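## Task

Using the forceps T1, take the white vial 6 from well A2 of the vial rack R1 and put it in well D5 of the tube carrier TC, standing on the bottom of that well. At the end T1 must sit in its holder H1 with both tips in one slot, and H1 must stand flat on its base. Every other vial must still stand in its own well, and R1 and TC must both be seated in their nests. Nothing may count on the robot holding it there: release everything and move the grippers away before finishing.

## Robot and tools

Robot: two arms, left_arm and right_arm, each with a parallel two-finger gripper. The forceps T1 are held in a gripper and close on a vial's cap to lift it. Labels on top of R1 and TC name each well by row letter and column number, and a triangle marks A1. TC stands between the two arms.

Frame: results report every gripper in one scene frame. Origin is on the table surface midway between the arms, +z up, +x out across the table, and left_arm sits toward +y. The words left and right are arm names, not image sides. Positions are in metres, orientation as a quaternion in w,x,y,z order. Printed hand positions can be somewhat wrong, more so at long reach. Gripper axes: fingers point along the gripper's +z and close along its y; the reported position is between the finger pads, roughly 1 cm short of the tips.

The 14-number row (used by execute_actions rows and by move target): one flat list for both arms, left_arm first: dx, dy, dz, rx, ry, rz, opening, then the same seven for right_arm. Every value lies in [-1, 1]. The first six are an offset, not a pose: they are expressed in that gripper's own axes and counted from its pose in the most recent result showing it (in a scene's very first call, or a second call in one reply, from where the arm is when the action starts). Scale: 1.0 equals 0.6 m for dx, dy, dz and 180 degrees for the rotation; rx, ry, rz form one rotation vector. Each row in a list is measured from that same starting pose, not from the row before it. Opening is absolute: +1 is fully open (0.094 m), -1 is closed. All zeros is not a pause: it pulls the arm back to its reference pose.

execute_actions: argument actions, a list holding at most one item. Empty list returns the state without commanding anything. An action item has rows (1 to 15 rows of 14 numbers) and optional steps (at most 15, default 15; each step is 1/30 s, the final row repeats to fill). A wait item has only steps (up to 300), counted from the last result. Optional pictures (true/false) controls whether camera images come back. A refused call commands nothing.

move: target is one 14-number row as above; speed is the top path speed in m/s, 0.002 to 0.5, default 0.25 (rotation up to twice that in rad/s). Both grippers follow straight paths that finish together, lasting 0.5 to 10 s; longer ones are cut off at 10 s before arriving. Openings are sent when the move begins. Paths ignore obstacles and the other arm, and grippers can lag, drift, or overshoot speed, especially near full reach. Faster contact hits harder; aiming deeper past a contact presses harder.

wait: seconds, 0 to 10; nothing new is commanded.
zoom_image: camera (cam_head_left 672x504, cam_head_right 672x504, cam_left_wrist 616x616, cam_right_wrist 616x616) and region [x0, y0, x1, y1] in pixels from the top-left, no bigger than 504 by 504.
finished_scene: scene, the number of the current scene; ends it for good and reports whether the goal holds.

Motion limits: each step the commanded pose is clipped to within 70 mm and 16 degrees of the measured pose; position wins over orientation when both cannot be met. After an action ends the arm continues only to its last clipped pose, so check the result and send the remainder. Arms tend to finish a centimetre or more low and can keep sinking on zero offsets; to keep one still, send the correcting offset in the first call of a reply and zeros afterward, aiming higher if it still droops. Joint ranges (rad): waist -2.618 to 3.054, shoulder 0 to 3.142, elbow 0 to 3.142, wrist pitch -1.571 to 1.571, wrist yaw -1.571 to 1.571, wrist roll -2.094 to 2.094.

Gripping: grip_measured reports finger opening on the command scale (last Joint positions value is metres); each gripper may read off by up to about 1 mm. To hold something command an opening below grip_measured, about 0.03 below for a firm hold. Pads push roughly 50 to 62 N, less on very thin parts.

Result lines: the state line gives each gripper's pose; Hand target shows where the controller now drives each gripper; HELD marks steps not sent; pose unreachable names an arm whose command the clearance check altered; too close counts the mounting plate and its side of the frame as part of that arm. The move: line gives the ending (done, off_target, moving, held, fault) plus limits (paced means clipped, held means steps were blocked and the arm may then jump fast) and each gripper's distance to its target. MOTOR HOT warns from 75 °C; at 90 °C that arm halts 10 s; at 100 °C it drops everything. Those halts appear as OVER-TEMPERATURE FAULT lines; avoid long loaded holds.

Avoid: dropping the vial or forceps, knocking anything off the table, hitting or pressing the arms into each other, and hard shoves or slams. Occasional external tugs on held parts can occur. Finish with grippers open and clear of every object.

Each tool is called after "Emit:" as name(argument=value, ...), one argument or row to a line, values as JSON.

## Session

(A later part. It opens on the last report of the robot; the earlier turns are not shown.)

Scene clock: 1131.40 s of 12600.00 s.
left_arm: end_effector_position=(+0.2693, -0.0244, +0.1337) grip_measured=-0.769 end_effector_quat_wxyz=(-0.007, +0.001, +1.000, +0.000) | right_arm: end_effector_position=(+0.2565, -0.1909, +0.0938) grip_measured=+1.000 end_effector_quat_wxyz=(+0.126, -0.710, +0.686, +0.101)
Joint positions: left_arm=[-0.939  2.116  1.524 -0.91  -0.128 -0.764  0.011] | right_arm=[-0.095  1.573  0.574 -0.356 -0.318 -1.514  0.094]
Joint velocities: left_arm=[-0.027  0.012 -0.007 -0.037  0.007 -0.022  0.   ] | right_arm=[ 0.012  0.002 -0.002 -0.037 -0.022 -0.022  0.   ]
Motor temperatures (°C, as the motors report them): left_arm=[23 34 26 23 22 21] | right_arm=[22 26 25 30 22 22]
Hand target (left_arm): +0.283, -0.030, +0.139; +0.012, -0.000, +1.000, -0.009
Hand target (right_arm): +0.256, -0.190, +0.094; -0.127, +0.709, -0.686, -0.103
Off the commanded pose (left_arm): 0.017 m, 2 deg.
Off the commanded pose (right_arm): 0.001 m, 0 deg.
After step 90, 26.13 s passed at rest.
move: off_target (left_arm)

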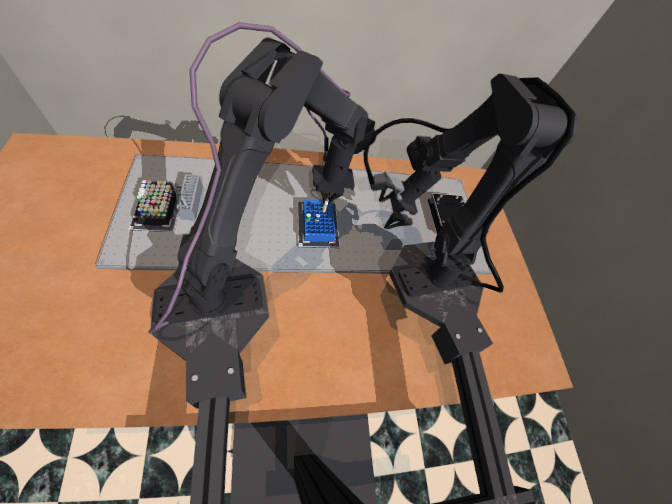

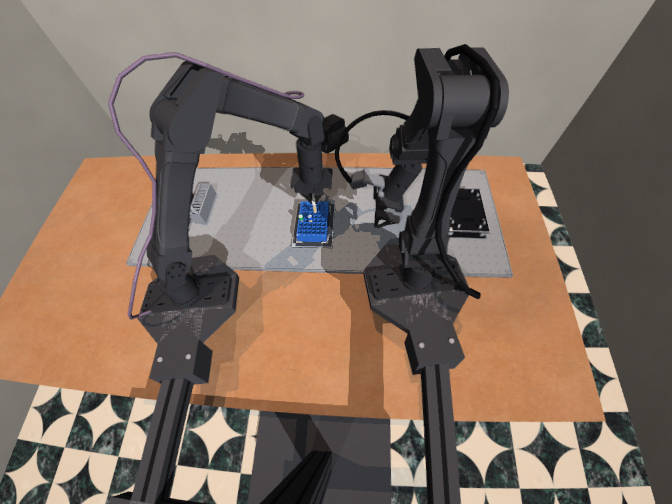

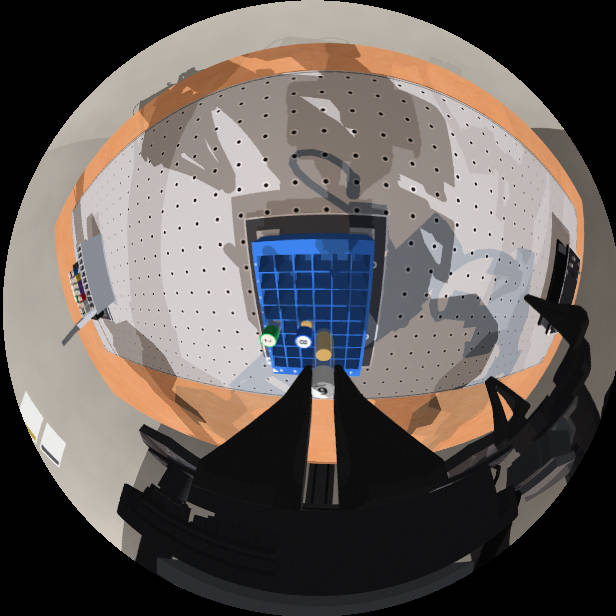

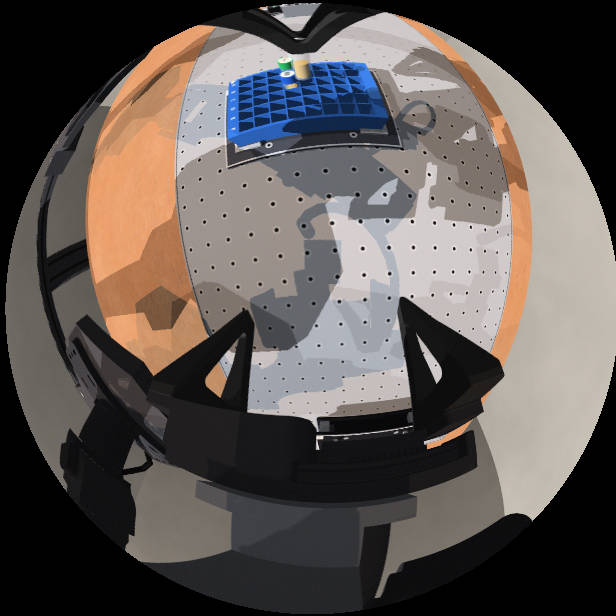

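Emit:
zoom_image(
  camera="cam_right_wrist",
  region=[230, 20, 390, 140],
)

Emit:
zoom_image(
  camera="cam_left_wrist",
  region=[240, 230, 400, 410],
)

Region (230, 20, 390, 140) of cam_right_wrist's 616x616 image, scaled by 3.150, with more detail than that image has; it fills the top 378 rows of this view, and the rest is white.

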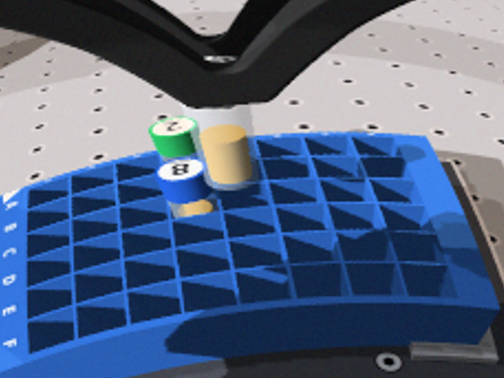

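Region (240, 230, 400, 410) of cam_left_wrist's 616x616 image, scaled by 2.800, with more detail than that image has.

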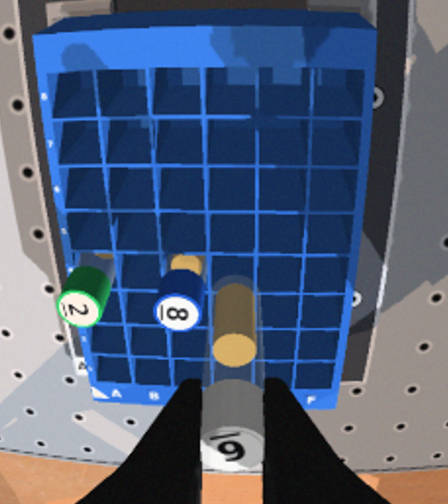

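Emit:
execute_actions(
  actions=[
    {"rows": [[-0.0245, -0.0088, -0.0078, 0.0043, -0.014, 0, -0.785, 0, 0, 0, 0, 0, 0, 1], [-0.0253, -0.0085, -0.0072, 0.0043, -0.0146, 0, -0.785, 0, 0, 0, 0, 0, 0, 1], [-0.02625, -0.0081, -0.0067, 0.0043, -0.0153, 0, -0.785, 0, 0, 0, 0, 0, 0, 1]], "steps": 15},
  ],
)

Scene clock: 1202.27 s of 12600.00 s.
left_arm: end_effector_position=(+0.2723, -0.0243, +0.1337) grip_measured=-0.769 end_effector_quat_wxyz=(+0.000, +0.003, +1.000, +0.002) | right_arm: end_effector_position=(+0.2566, -0.1916, +0.0935) grip_measured=+1.000 end_effector_quat_wxyz=(+0.125, -0.710, +0.686, +0.100)
Joint positions: left_arm=[-0.939  2.116  1.524 -0.901 -0.14  -0.759  0.011] | right_arm=[-0.095  1.573  0.574 -0.356 -0.314 -1.514  0.094]
Joint velocities: left_arm=[-0.012 -0.022 -0.007 -0.022  0.022 -0.037 -0.   ] | right_arm=[-0.002 -0.017 -0.012 -0.095 -0.037  0.022  0.   ]
Motor temperatures (°C, as the motors report them): left_arm=[22 35 26 23 22 21] | right_arm=[22 26 25 27 22 22]
Hand target (left_arm): +0.285, -0.029, +0.138; +0.017, +0.002, +1.000, -0.006
Hand target (right_arm): +0.257, -0.191, +0.094; -0.126, +0.710, -0.686, -0.102
Off the commanded pose (left_arm): 0.014 m, 2 deg.
Off the commanded pose (right_arm): 0.001 m, 0 deg.
Steps of this call (steps 1 to 90: nothing new was sent; then 67.37 s passed at rest; steps 91 to 105: all 15 steps of this action). Readings (end_effector_position):
91: left_arm (+0.2694, -0.0242, +0.1337) | right_arm (+0.2565, -0.1910, +0.0937)
92: left_arm (+0.2698, -0.0241, +0.1337) | right_arm (+0.2565, -0.1911, +0.0937)
94: left_arm (+0.2706, -0.0240, +0.1337) | right_arm (+0.2566, -0.1913, +0.0936)
98: left_arm (+0.2717, -0.0242, +0.1337) | right_arm (+0.2566, -0.1915, +0.0936)
105: the state above

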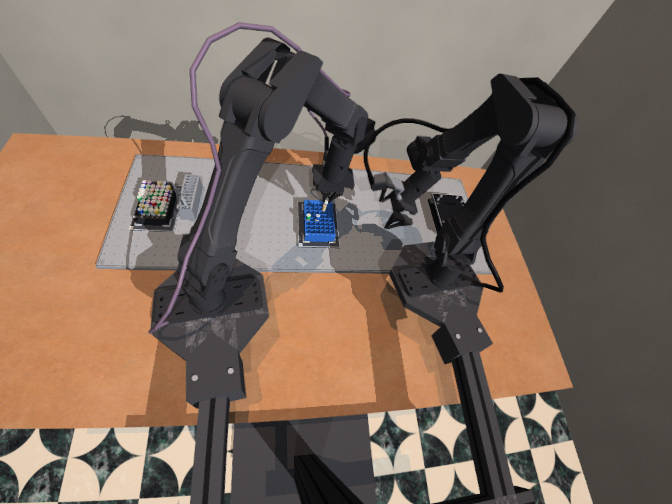

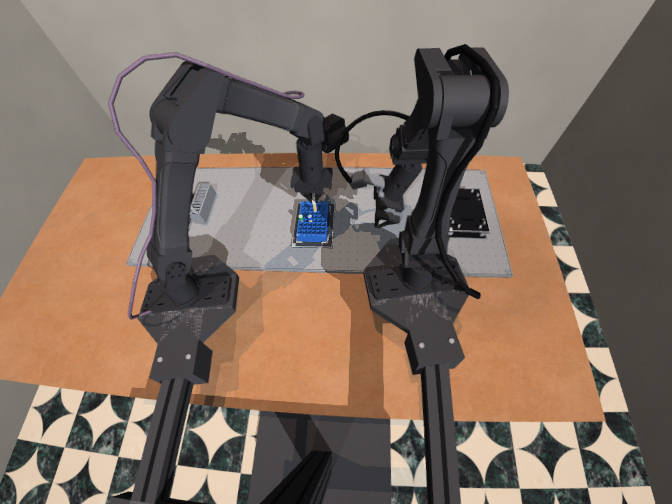

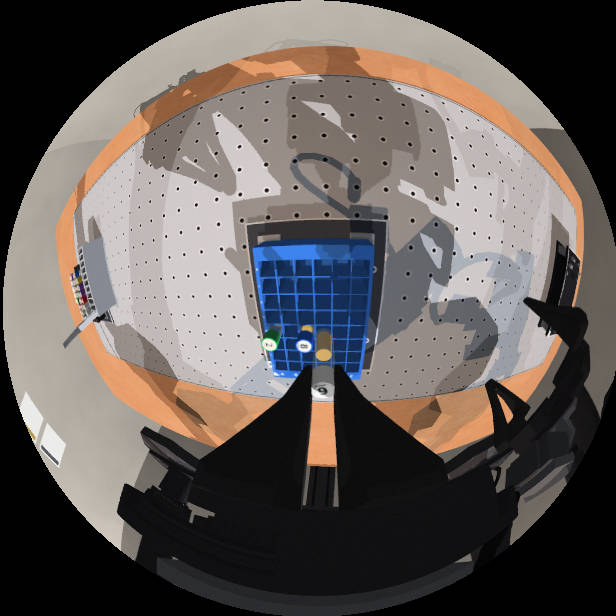

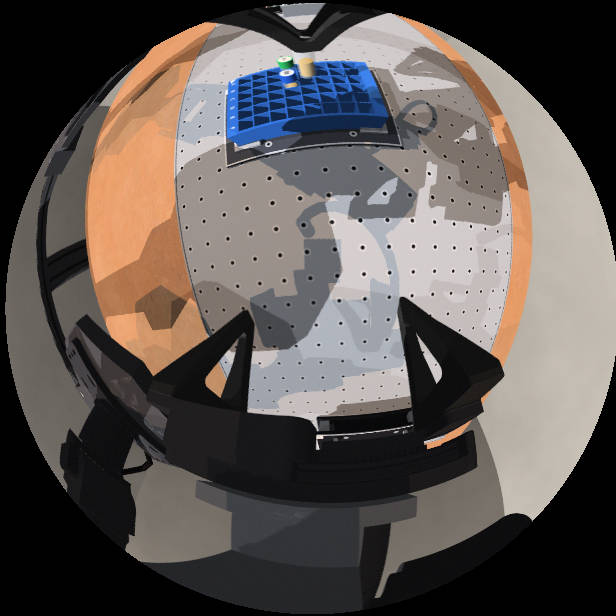

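Emit:
execute_actions(
  actions=[
    {"rows": [[-0.0096, 0, 0.0047, 0.0003, -0.0032, 0, -0.785, -0.002, 0, 0, 0, -0.003, 0, 1], [-0.0096, 0, 0.0064, 0.0003, -0.0032, 0, -0.785, -0.002, 0, 0, 0, -0.003, 0, 1], [-0.0096, 0, 0.008, 0.0003, -0.0032, 0, -0.785, -0.002, 0, 0, 0, -0.003, 0, 1], [-0.0096, 0, 0.0097, 0.0003, -0.0032, 0, -0.785, -0.002, 0, 0, 0, -0.003, 0, 1], [-0.0096, 0, 0.0114, 0.0003, -0.0032, 0, -0.785, -0.002, 0, 0, 0, -0.003, 0, 1], [-0.0096, 0, 0.013, 0.0003, -0.0032, 0, -0.785, -0.002, 0, 0, 0, -0.003, 0, 1], [-0.0096, 0, 0.0147, 0.0003, -0.0032, 0, -0.785, -0.002, 0, 0, 0, -0.003, 0, 1], [-0.0096, 0, 0.0164, 0.0003, -0.0032, 0, -0.785, -0.002, 0, 0, 0, -0.003, 0, 1], [-0.0096, 0, 0.018, 0.0003, -0.0032, 0, -0.785, -0.002, 0, 0, 0, -0.003, 0, 1], [-0.0096, 0, 0.0197, 0.0003, -0.0032, 0, -0.785, -0.002, 0, 0, 0, -0.003, 0, 1], [-0.0096, 0, 0.0214, 0.0003, -0.0032, 0, -0.785, -0.002, 0, 0, 0, -0.003, 0, 1], [-0.0096, 0, 0.023, 0.0003, -0.0032, 0, -0.785, -0.002, 0, 0, 0, -0.003, 0, 1], [-0.0096, 0, 0.0247, 0.0003, -0.0032, 0, -0.785, -0.002, 0, 0, 0, -0.003, 0, 1]], "steps": 15},
  ],
  pictures=false,
)

Emit:
execute_actions(
  actions=[
    {"steps": 20},
  ],
)

Scene clock: 1225.30 s of 12600.00 s.
left_arm: end_effector_position=(+0.2745, -0.0264, +0.1234) grip_measured=-0.769 end_effector_quat_wxyz=(+0.001, +0.004, +1.000, +0.002) | right_arm: end_effector_position=(+0.2566, -0.1916, +0.0935) grip_measured=+1.000 end_effector_quat_wxyz=(+0.125, -0.710, +0.686, +0.100)
Joint positions: left_arm=[-0.936  2.142  1.524 -0.873 -0.14  -0.754  0.011] | right_arm=[-0.095  1.573  0.574 -0.356 -0.314 -1.514  0.094]
Joint velocities: left_arm=[ 0.027  0.032  0.007  0.022  0.007  0.007 -0.   ] | right_arm=[-0.017 -0.007 -0.002 -0.095 -0.007 -0.066  0.   ]
Motor temperatures (°C, as the motors report them): left_arm=[22 35 26 23 22 21] | right_arm=[22 26 25 27 22 22]
Hand target (left_arm): +0.278, -0.024, +0.119; +0.005, +0.003, +1.000, +0.002
Hand target (right_arm): +0.257, -0.190, +0.094; -0.128, +0.709, -0.685, -0.103
Off the commanded pose (left_arm): 0.006 m, 0 deg.
Off the commanded pose (right_arm): 0.001 m, 1 deg.
Steps of this call (steps 1 to 90: nothing new was sent; then 19.53 s passed at rest; steps 91 to 105: all 15 steps of this action). Readings (end_effector_position):
91: left_arm (+0.2724, -0.0243, +0.1337) | right_arm (+0.2566, -0.1916, +0.0935)
92: left_arm (+0.2724, -0.0243, +0.1337) | right_arm (+0.2566, -0.1916, +0.0935)
94: left_arm (+0.2726, -0.0245, +0.1337) | right_arm (+0.2566, -0.1916, +0.0935)
98: left_arm (+0.2735, -0.0257, +0.1318) | right_arm (+0.2566, -0.1916, +0.0935)
105: the state above

Scene clock: 1225.97 s of 12600.00 s.
left_arm: end_effector_position=(+0.2766, -0.0268, +0.1227) grip_measured=-0.769 end_effector_quat_wxyz=(+0.003, +0.002, +1.000, -0.001) | right_arm: end_effector_position=(+0.2566, -0.1916, +0.0935) grip_measured=+1.000 end_effector_quat_wxyz=(+0.125, -0.710, +0.686, +0.100)
Joint positions: left_arm=[-0.933  2.144  1.524 -0.865 -0.14  -0.754  0.011] | right_arm=[-0.095  1.573  0.574 -0.356 -0.314 -1.514  0.094]
Joint velocities: left_arm=[-0.002  0.022 -0.032  0.022 -0.051 -0.007 -0.001] | right_arm=[-0.012  0.002  0.002  0.037 -0.037  0.051  0.   ]
Motor temperatures (°C, as the motors report them): left_arm=[22 35 26 23 22 21] | right_arm=[22 26 25 27 22 22]
Hand target (left_arm): +0.278, -0.024, +0.119; +0.005, +0.003, +1.000, +0.002
Hand target (right_arm): +0.257, -0.190, +0.094; -0.128, +0.709, -0.685, -0.103
Off the commanded pose (left_arm): 0.005 m, 0 deg.
Off the commanded pose (right_arm): 0.001 m, 1 deg.
Steps of this call (steps 1 to 20: nothing new was sent). Readings (end_effector_position):
1: left_arm (+0.2749, -0.0263, +0.1229) | right_arm (+0.2566, -0.1916, +0.0935)
2: left_arm (+0.2753, -0.0263, +0.1228) | right_arm (+0.2566, -0.1916, +0.0935)
4: left_arm (+0.2759, -0.0262, +0.1227) | right_arm (+0.2566, -0.1916, +0.0935)
8: left_arm (+0.2764, -0.0266, +0.1227) | right_arm (+0.2566, -0.1916, +0.0935)
20: the state above

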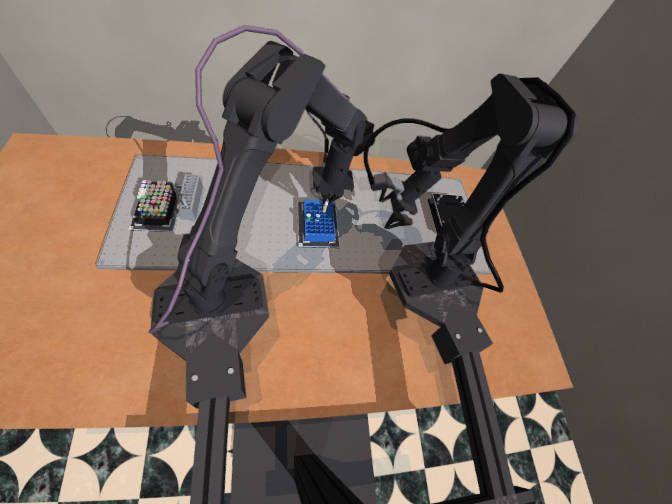

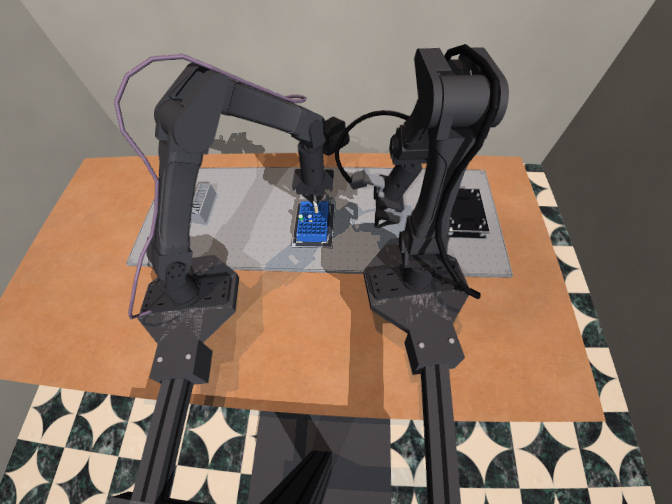

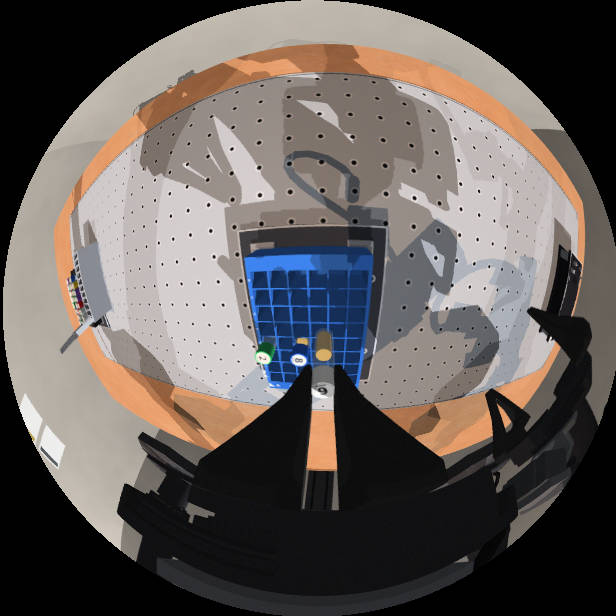

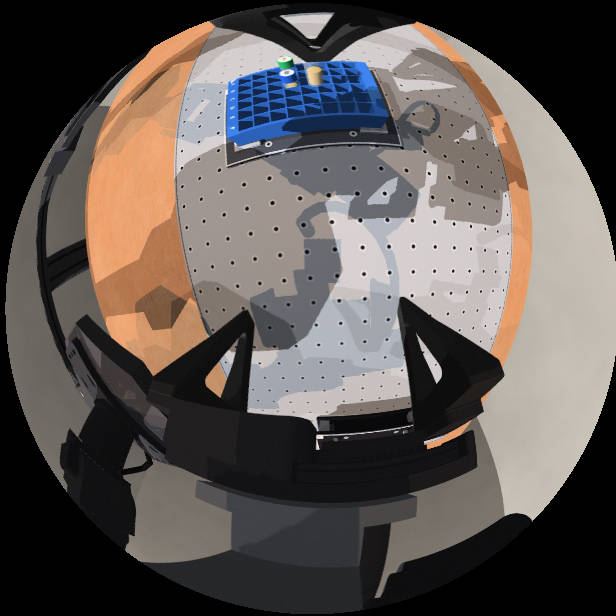

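Emit:
execute_actions(
  actions=[
    {"rows": [[0.0016, 0.0015, 0.006, -0.0002, 0.0002, 0, -0.785, -0.002, 0, 0, 0, -0.003, 0, 1], [0.0026, 0.0024, 0.0074, -0.0004, 0.0004, 0, -0.785, -0.002, 0, 0, 0, -0.003, 0, 1], [0.0035, 0.0033, 0.0088, -0.0007, 0.0007, 0, -0.785, -0.002, 0, 0, 0, -0.003, 0, 1], [0.0045, 0.0042, 0.0102, -0.0009, 0.0009, 0, -0.785, -0.002, 0, 0, 0, -0.003, 0, 1], [0.0045, 0.0042, 0.0102, -0.0009, 0.0009, 0, -0.785, -0.002, 0, 0, 0, -0.003, 0, 1], [0.0045, 0.0042, 0.0102, -0.0009, 0.0009, 0, -0.785, -0.002, 0, 0, 0, -0.003, 0, 1], [0.0045, 0.0042, 0.0102, -0.0009, 0.0009, 0, -0.785, -0.002, 0, 0, 0, -0.003, 0, 1], [0.0027, 0.0025, 0.0094, 0.0001, -0.0002, 0, -0.785, -0.002, 0, 0, 0, -0.003, 0, 1], [0.0009, 0.0008, 0.0085, 0.0012, -0.0012, 0, -0.785, -0.002, 0, 0, 0, -0.003, 0, 1], [-0.0009, -0.0009, 0.0077, 0.0022, -0.0023, 0, -0.785, -0.002, 0, 0, 0, -0.003, 0, 1]], "steps": 15},
  ],
  pictures=false,
)

Emit:
execute_actions(
  actions=[
    {"steps": 20},
  ],
)

Scene clock: 1260.30 s of 12600.00 s.
left_arm: end_effector_position=(+0.2757, -0.0264, +0.1202) grip_measured=-0.769 end_effector_quat_wxyz=(+0.004, +0.002, +1.000, -0.001) | right_arm: end_effector_position=(+0.2566, -0.1916, +0.0935) grip_measured=+1.000 end_effector_quat_wxyz=(+0.125, -0.710, +0.686, +0.100)
Joint positions: left_arm=[-0.933  2.144  1.513 -0.852 -0.14  -0.754  0.011] | right_arm=[-0.095  1.573  0.574 -0.356 -0.314 -1.514  0.094]
Joint velocities: left_arm=[-0.012 -0.002  0.002  0.051 -0.007  0.007  0.001] | right_arm=[-0.002  0.002  0.012  0.007 -0.037 -0.095  0.   ]
Motor temperatures (°C, as the motors report them): left_arm=[22 35 25 23 22 21] | right_arm=[22 26 25 26 22 22]
Hand target (left_arm): +0.277, -0.027, +0.118; +0.007, +0.002, +1.000, -0.004
Hand target (right_arm): +0.257, -0.190, +0.094; -0.128, +0.709, -0.686, -0.103
Off the commanded pose (left_arm): 0.003 m, 0 deg.
Off the commanded pose (right_arm): 0.001 m, 1 deg.
Steps of this call (steps 1 to 90: nothing new was sent; then 30.83 s passed at rest; steps 91 to 105: all 15 steps of this action). Readings (end_effector_position):
91: left_arm (+0.2766, -0.0268, +0.1227) | right_arm (+0.2566, -0.1916, +0.0935)
92: left_arm (+0.2766, -0.0268, +0.1227) | right_arm (+0.2566, -0.1916, +0.0935)
94: left_arm (+0.2766, -0.0269, +0.1224) | right_arm (+0.2566, -0.1916, +0.0935)
98: left_arm (+0.2747, -0.0255, +0.1203) | right_arm (+0.2566, -0.1916, +0.0935)
105: the state above

Scene clock: 1260.97 s of 12600.00 s.
left_arm: end_effector_position=(+0.2760, -0.0268, +0.1202) grip_measured=-0.769 end_effector_quat_wxyz=(+0.005, +0.002, +1.000, -0.002) | right_arm: end_effector_position=(+0.2566, -0.1916, +0.0935) grip_measured=+1.000 end_effector_quat_wxyz=(+0.125, -0.710, +0.686, +0.100)
Joint positions: left_arm=[-0.933  2.144  1.513 -0.85  -0.14  -0.754  0.011] | right_arm=[-0.095  1.573  0.574 -0.356 -0.314 -1.514  0.094]
Joint velocities: left_arm=[ 0.007  0.002  0.002 -0.022 -0.007 -0.037  0.001] | right_arm=[-0.002  0.002  0.002 -0.095  0.066  0.007  0.   ]
Motor temperatures (°C, as the motors report them): left_arm=[22 35 25 23 22 21] | right_arm=[22 26 25 26 22 22]
Hand target (left_arm): +0.277, -0.027, +0.118; +0.007, +0.002, +1.000, -0.004
Hand target (right_arm): +0.257, -0.190, +0.094; -0.128, +0.709, -0.686, -0.103
Off the commanded pose (left_arm): 0.002 m, 0 deg.
Off the commanded pose (right_arm): 0.001 m, 1 deg.
Steps of this call (steps 1 to 20: nothing new was sent). Readings (end_effector_position):
1: left_arm (+0.2758, -0.0265, +0.1202) | right_arm (+0.2566, -0.1916, +0.0935)
2: left_arm (+0.2758, -0.0266, +0.1202) | right_arm (+0.2566, -0.1916, +0.0935)
4: left_arm (+0.2759, -0.0266, +0.1202) | right_arm (+0.2566, -0.1916, +0.0935)
8: left_arm (+0.2760, -0.0267, +0.1202) | right_arm (+0.2566, -0.1916, +0.0935)
20: the state above

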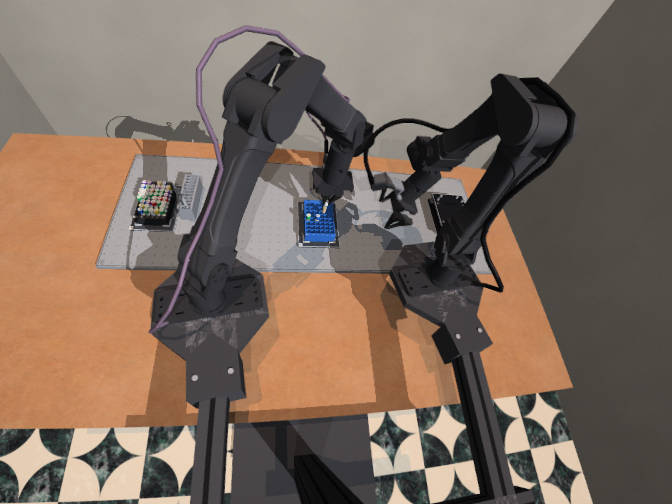

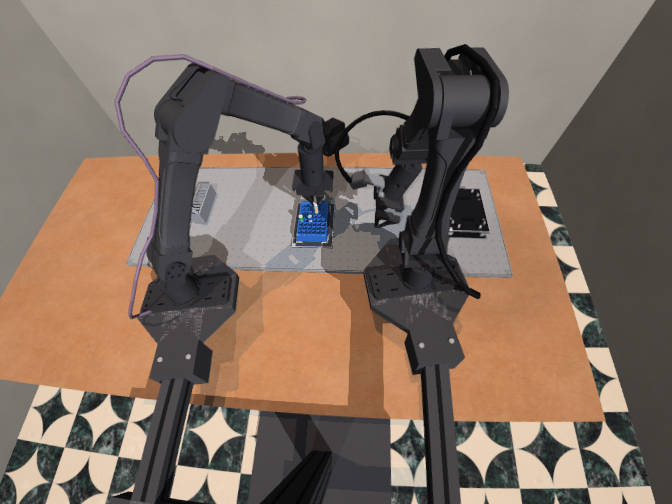

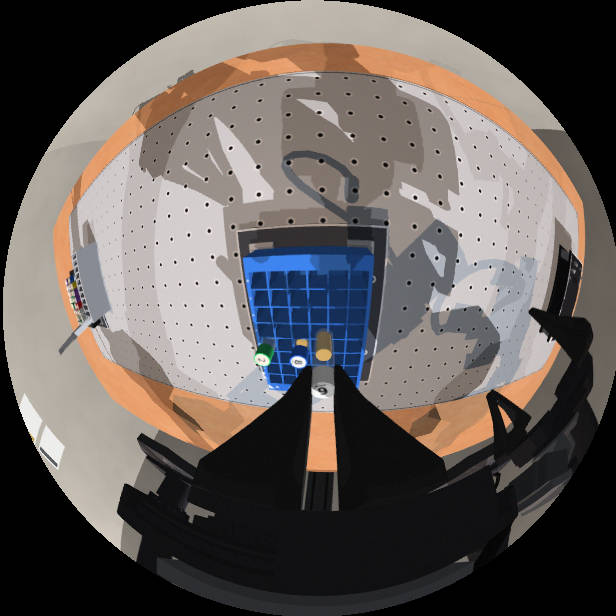

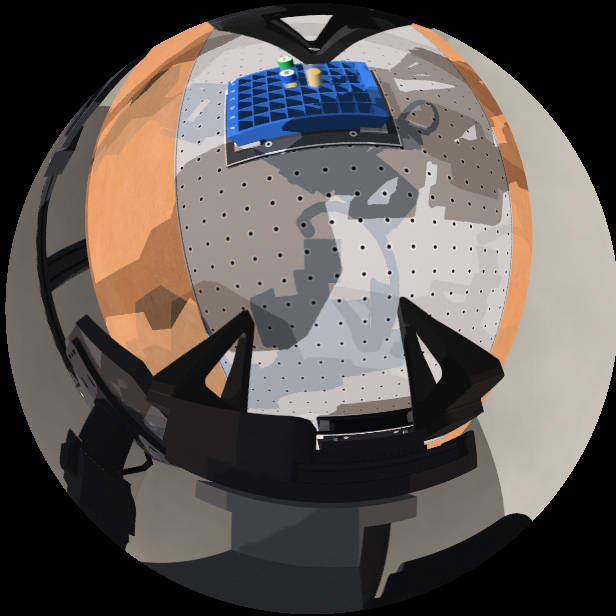

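Emit:
execute_actions(
  actions=[
    {"rows": [[0.004, 0.0037, 0.006, -0.002, 0.0022, 0, -0.785, -0.002, 0, 0, 0, -0.003, 0, 1], [0.006, 0.0055, 0.0076, -0.0029, 0.0032, 0, -0.785, -0.002, 0, 0, 0, -0.003, 0, 1], [0.008, 0.0074, 0.0092, -0.0038, 0.0042, 0, -0.785, -0.002, 0, 0, 0, -0.003, 0, 1], [0.0101, 0.0092, 0.0108, -0.0047, 0.0052, 0, -0.785, -0.002, 0, 0, 0, -0.003, 0, 1], [0.0101, 0.0092, 0.0108, -0.0047, 0.0052, 0, -0.785, -0.002, 0, 0, 0, -0.003, 0, 1], [0.0101, 0.0092, 0.0108, -0.0047, 0.0052, 0, -0.785, -0.002, 0, 0, 0, -0.003, 0, 1], [0.0101, 0.0092, 0.0108, -0.0047, 0.0052, 0, -0.785, -0.002, 0, 0, 0, -0.003, 0, 1], [0.008, 0.0074, 0.0092, -0.0038, 0.0042, 0, -0.785, -0.002, 0, 0, 0, -0.003, 0, 1], [0.007, 0.0064, 0.0084, -0.0033, 0.0037, 0, -0.785, -0.002, 0, 0, 0, -0.003, 0, 1]], "steps": 15},
  ],
)

Scene clock: 1275.93 s of 12600.00 s.
left_arm: end_effector_position=(+0.2730, -0.0244, +0.1178) grip_measured=-0.769 end_effector_quat_wxyz=(+0.001, +0.003, +1.000, +0.002) | right_arm: end_effector_position=(+0.2566, -0.1916, +0.0935) grip_measured=+1.000 end_effector_quat_wxyz=(+0.125, -0.710, +0.686, +0.100)
Joint positions: left_arm=[-0.933  2.144  1.502 -0.849 -0.14  -0.754  0.011] | right_arm=[-0.095  1.573  0.574 -0.356 -0.314 -1.514  0.094]
Joint velocities: left_arm=[ 0.002 -0.007  0.002 -0.051  0.051 -0.007 -0.   ] | right_arm=[-0.007 -0.027 -0.002 -0.095 -0.022 -0.051  0.   ]
Motor temperatures (°C, as the motors report them): left_arm=[22 35 25 23 22 21] | right_arm=[22 26 25 25 22 22]
Hand target (left_arm): +0.272, -0.023, +0.115; -0.001, +0.002, +1.000, +0.003
Hand target (right_arm): +0.257, -0.190, +0.094; -0.128, +0.709, -0.686, -0.103
Off the commanded pose (left_arm): 0.003 m, 0 deg.
Off the commanded pose (right_arm): 0.001 m, 1 deg.
Steps of this call (steps 1 to 90: nothing new was sent; then 11.47 s passed at rest; steps 91 to 105: all 15 steps of this action). Readings (end_effector_position):
91: left_arm (+0.2760, -0.0268, +0.1202) | right_arm (+0.2566, -0.1916, +0.0935)
92: left_arm (+0.2760, -0.0268, +0.1202) | right_arm (+0.2566, -0.1916, +0.0935)
94: left_arm (+0.2758, -0.0266, +0.1200) | right_arm (+0.2566, -0.1916, +0.0935)
98: left_arm (+0.2731, -0.0245, +0.1179) | right_arm (+0.2566, -0.1916, +0.0935)
105: the state above

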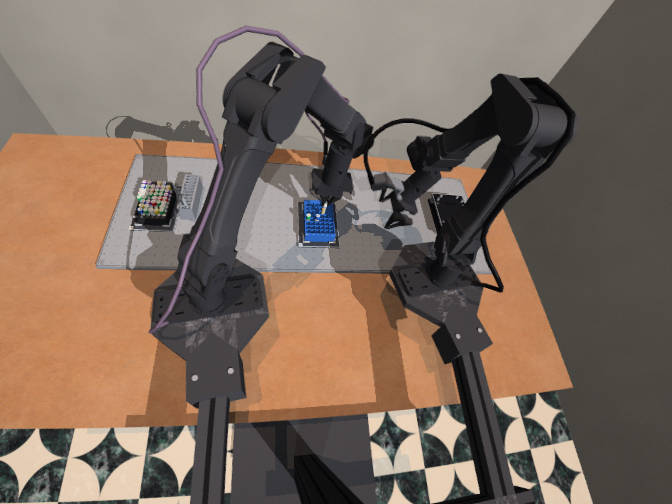

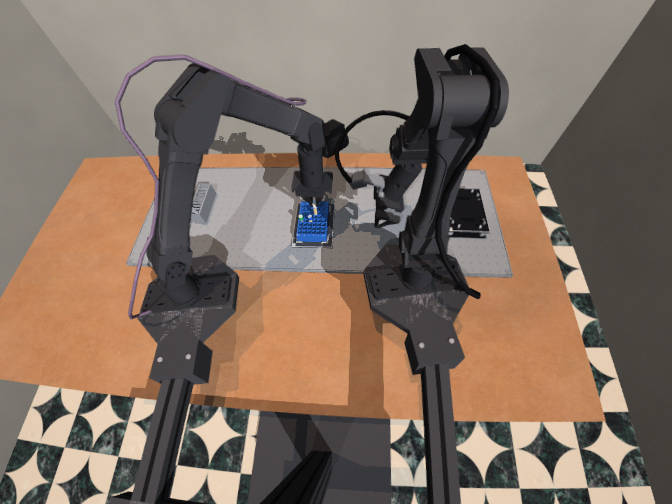

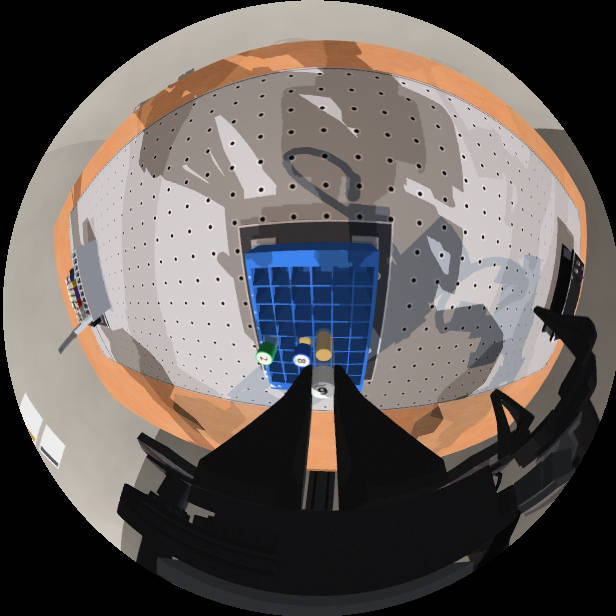

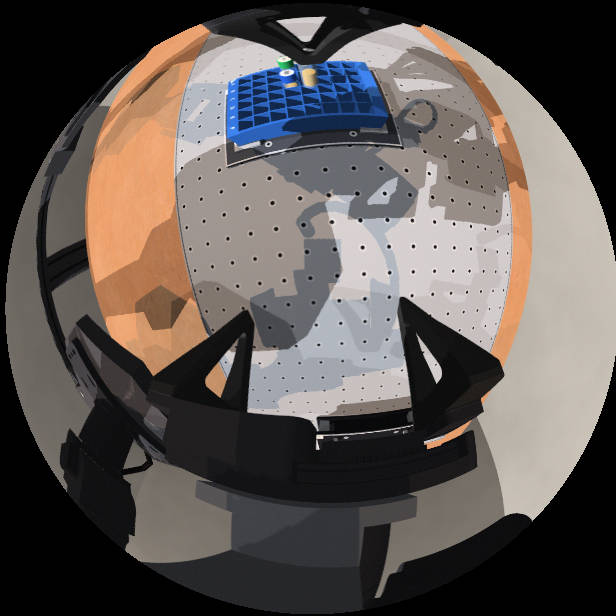

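Emit:
zoom_image(
  camera="cam_right_wrist",
  region=[250, 30, 370, 130],
)

Emit:
zoom_image(
  camera="cam_left_wrist",
  region=[260, 280, 390, 410],
)

Region (250, 30, 370, 130) of cam_right_wrist's 616x616 image, scaled by 4.200, with more detail than that image has.

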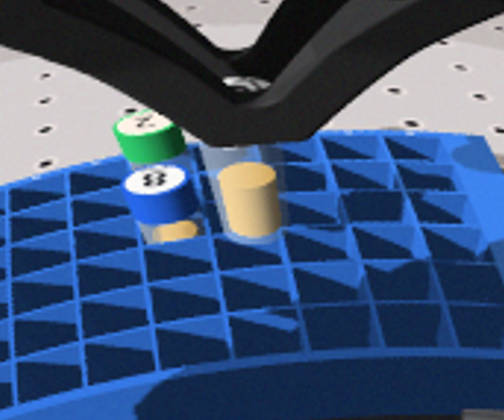

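Region (260, 280, 390, 410) of cam_left_wrist's 616x616 image, scaled by 3.877, with more detail than that image has.

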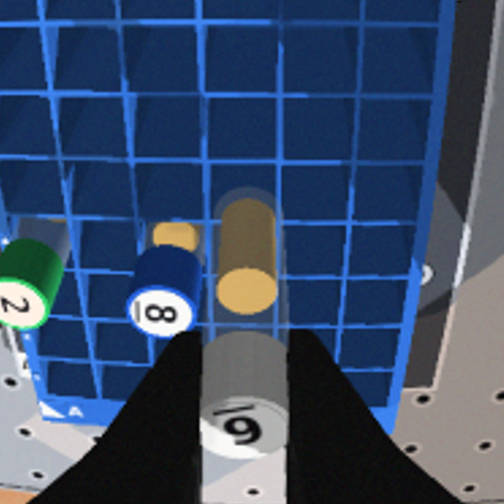

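Emit:
execute_actions(
  actions=[
    {"rows": [[-0.0008, -0.0001, 0.0055, 0.00414, 0.00207, 0, -0.785, -0.002, 0, 0, 0, -0.003, 0, 1], [-0.0011, 0.0, 0.0059, 0.00496, 0.00239, 0, -0.785, -0.002, 0, 0, 0, -0.003, 0, 1], [-0.0014, 0.0, 0.0063, 0.00578, 0.00271, 0, -0.785, -0.002, 0, 0, 0, -0.003, 0, 1], [-0.0017, 0.0001, 0.0067, 0.0066, 0.00303, 0, -0.785, -0.002, 0, 0, 0, -0.003, 0, 1], [-0.0021, 0.0001, 0.0072, 0.00742, 0.00335, 0, -0.785, -0.002, 0, 0, 0, -0.003, 0, 1], [-0.0024, 0.0002, 0.0076, 0.00824, 0.00367, 0, -0.785, -0.002, 0, 0, 0, -0.003, 0, 1], [-0.0027, 0.0002, 0.008, 0.00906, 0.00399, 0, -0.785, -0.002, 0, 0, 0, -0.003, 0, 1], [-0.003, 0.0003, 0.0084, 0.00987, 0.0043, 0, -0.785, -0.002, 0, 0, 0, -0.003, 0, 1], [-0.0022, 0.0009, 0.0092, 0.00959, 0.0046, 0, -0.785, -0.002, 0, 0, 0, -0.003, 0, 1], [-0.0014, 0.0015, 0.0099, 0.00932, 0.00491, 0, -0.785, -0.002, 0, 0, 0, -0.003, 0, 1], [-0.0007, 0.0021, 0.0107, 0.00904, 0.00521, 0, -0.785, -0.002, 0, 0, 0, -0.003, 0, 1], [0.0001, 0.0026, 0.0115, 0.00877, 0.00551, 0, -0.785, -0.002, 0, 0, 0, -0.003, 0, 1], [0.0009, 0.0032, 0.0123, 0.00849, 0.00582, 0, -0.785, -0.002, 0, 0, 0, -0.003, 0, 1], [0.0017, 0.0038, 0.013, 0.00822, 0.00612, 0, -0.785, -0.002, 0, 0, 0, -0.003, 0, 1], [0.00245, 0.0044, 0.0138, 0.00794, 0.00642, 0, -0.785, -0.002, 0, 0, 0, -0.003, 0, 1]], "steps": 15},
  ],
  pictures=false,
)

Emit:
execute_actions(
  actions=[
    {"steps": 25},
  ],
)

Scene clock: 1364.27 s of 12600.00 s.
left_arm: end_effector_position=(+0.2741, -0.0244, +0.1146) grip_measured=-0.769 end_effector_quat_wxyz=(-0.004, +0.001, +1.000, -0.010) | right_arm: end_effector_position=(+0.2566, -0.1916, +0.0935) grip_measured=+1.000 end_effector_quat_wxyz=(+0.125, -0.710, +0.686, +0.100)
Joint positions: left_arm=[-0.919  2.144  1.491 -0.828 -0.114 -0.743  0.011] | right_arm=[-0.095  1.573  0.574 -0.356 -0.314 -1.514  0.094]
Joint velocities: left_arm=[-0.012 -0.007 -0.115 -0.037 -0.007 -0.022  0.001] | right_arm=[-0.007 -0.007  0.022  0.051  0.037  0.037  0.   ]
Motor temperatures (°C, as the motors report them): left_arm=[22 35 24 23 22 21] | right_arm=[22 26 25 24 22 22]
Hand target (left_arm): +0.272, -0.022, +0.110; -0.009, +0.003, +1.000, -0.010
Hand target (right_arm): +0.257, -0.190, +0.094; -0.128, +0.709, -0.686, -0.103
Off the commanded pose (left_arm): 0.006 m, 1 deg.
Off the commanded pose (right_arm): 0.001 m, 1 deg.
Steps of this call (steps 1 to 90: nothing new was sent; then 84.83 s passed at rest; steps 91 to 105: all 15 steps of this action). Readings (end_effector_position):
91: left_arm (+0.2729, -0.0245, +0.1178) | right_arm (+0.2566, -0.1916, +0.0935)
92: left_arm (+0.2727, -0.0249, +0.1178) | right_arm (+0.2566, -0.1916, +0.0935)
94: left_arm (+0.2725, -0.0257, +0.1177) | right_arm (+0.2566, -0.1916, +0.0935)
98: left_arm (+0.2741, -0.0261, +0.1174) | right_arm (+0.2566, -0.1916, +0.0935)
105: the state above

Scene clock: 1365.10 s of 12600.00 s.
left_arm: end_effector_position=(+0.2715, -0.0231, +0.1128) grip_measured=-0.769 end_effector_quat_wxyz=(-0.008, +0.002, +1.000, -0.009) | right_arm: end_effector_position=(+0.2566, -0.1916, +0.0935) grip_measured=+1.000 end_effector_quat_wxyz=(+0.125, -0.710, +0.686, +0.100)
Joint positions: left_arm=[-0.919  2.144  1.483 -0.827 -0.112 -0.742  0.011] | right_arm=[-0.095  1.573  0.574 -0.356 -0.314 -1.514  0.094]
Joint velocities: left_arm=[-0.017 -0.002 -0.017  0.007  0.007  0.022  0.001] | right_arm=[ 0.002 -0.007 -0.007  0.007 -0.007  0.007  0.   ]
Motor temperatures (°C, as the motors report them): left_arm=[22 35 24 23 22 21] | right_arm=[22 26 25 24 22 22]
Hand target (left_arm): +0.272, -0.021, +0.110; -0.009, +0.003, +1.000, -0.010
Hand target (right_arm): +0.257, -0.190, +0.094; -0.128, +0.709, -0.686, -0.103
Off the commanded pose (left_arm): 0.004 m, 0 deg.
Off the commanded pose (right_arm): 0.001 m, 1 deg.
Steps of this call (steps 1 to 25: nothing new was sent). Readings (end_effector_position):
1: left_arm (+0.2730, -0.0238, +0.1139) | right_arm (+0.2566, -0.1916, +0.0935)
2: left_arm (+0.2722, -0.0232, +0.1133) | right_arm (+0.2566, -0.1916, +0.0935)
4: left_arm (+0.2714, -0.0228, +0.1128) | right_arm (+0.2566, -0.1916, +0.0935)
8: left_arm (+0.2715, -0.0229, +0.1128) | right_arm (+0.2566, -0.1916, +0.0935)
25: the state above

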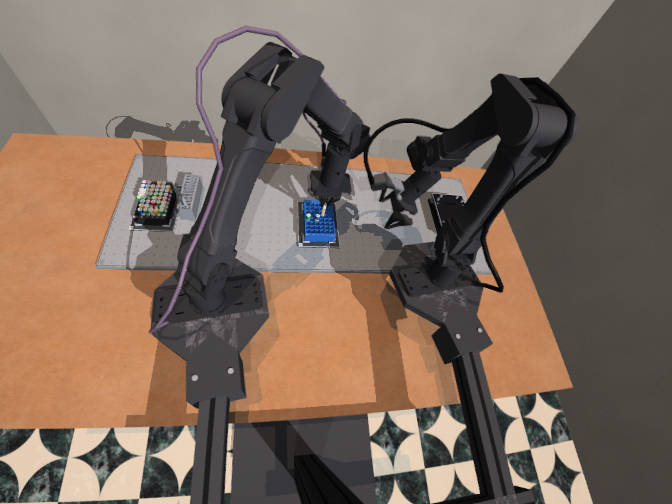

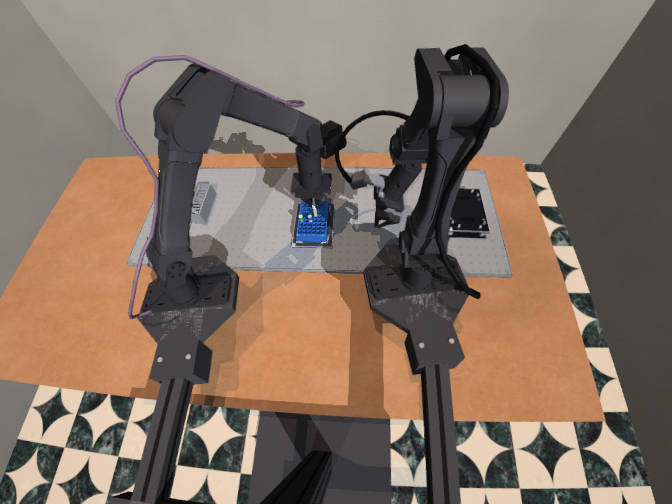

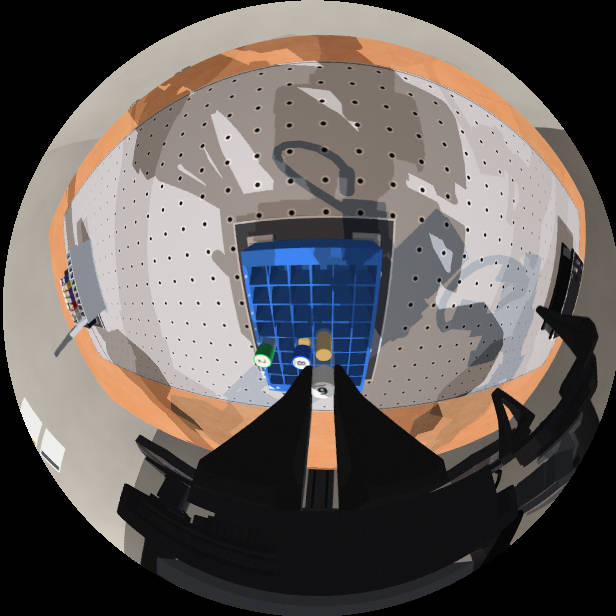

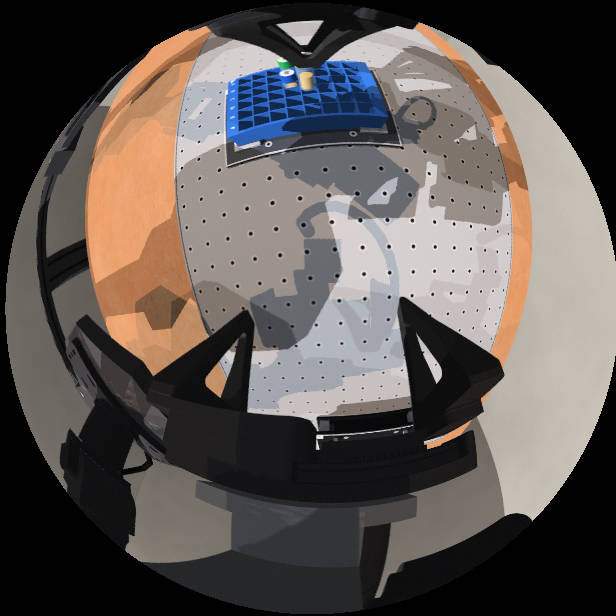

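Emit:
zoom_image(
  camera="cam_right_wrist",
  region=[250, 30, 370, 130],
)

Emit:
zoom_image(
  camera="cam_left_wrist",
  region=[260, 280, 390, 410],
)

Region (250, 30, 370, 130) of cam_right_wrist's 616x616 image, scaled by 4.200, with more detail than that image has.

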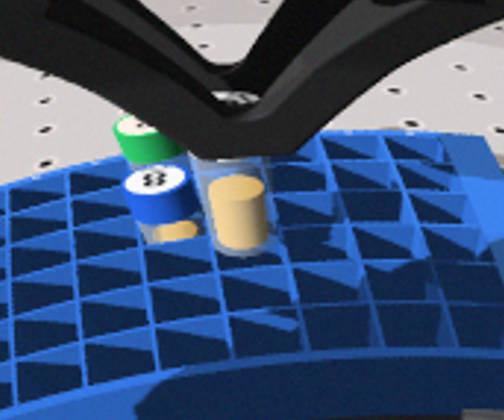

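Region (260, 280, 390, 410) of cam_left_wrist's 616x616 image, scaled by 3.877, with more detail than that image has.

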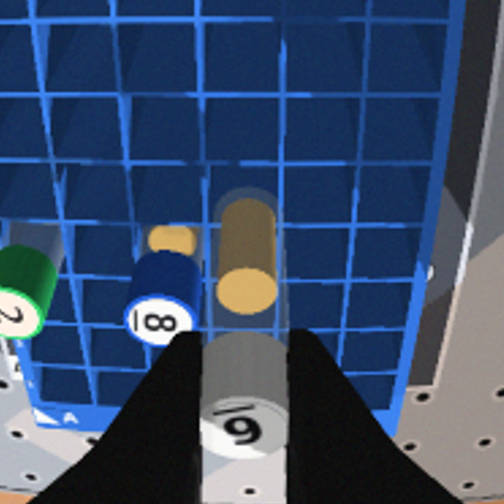

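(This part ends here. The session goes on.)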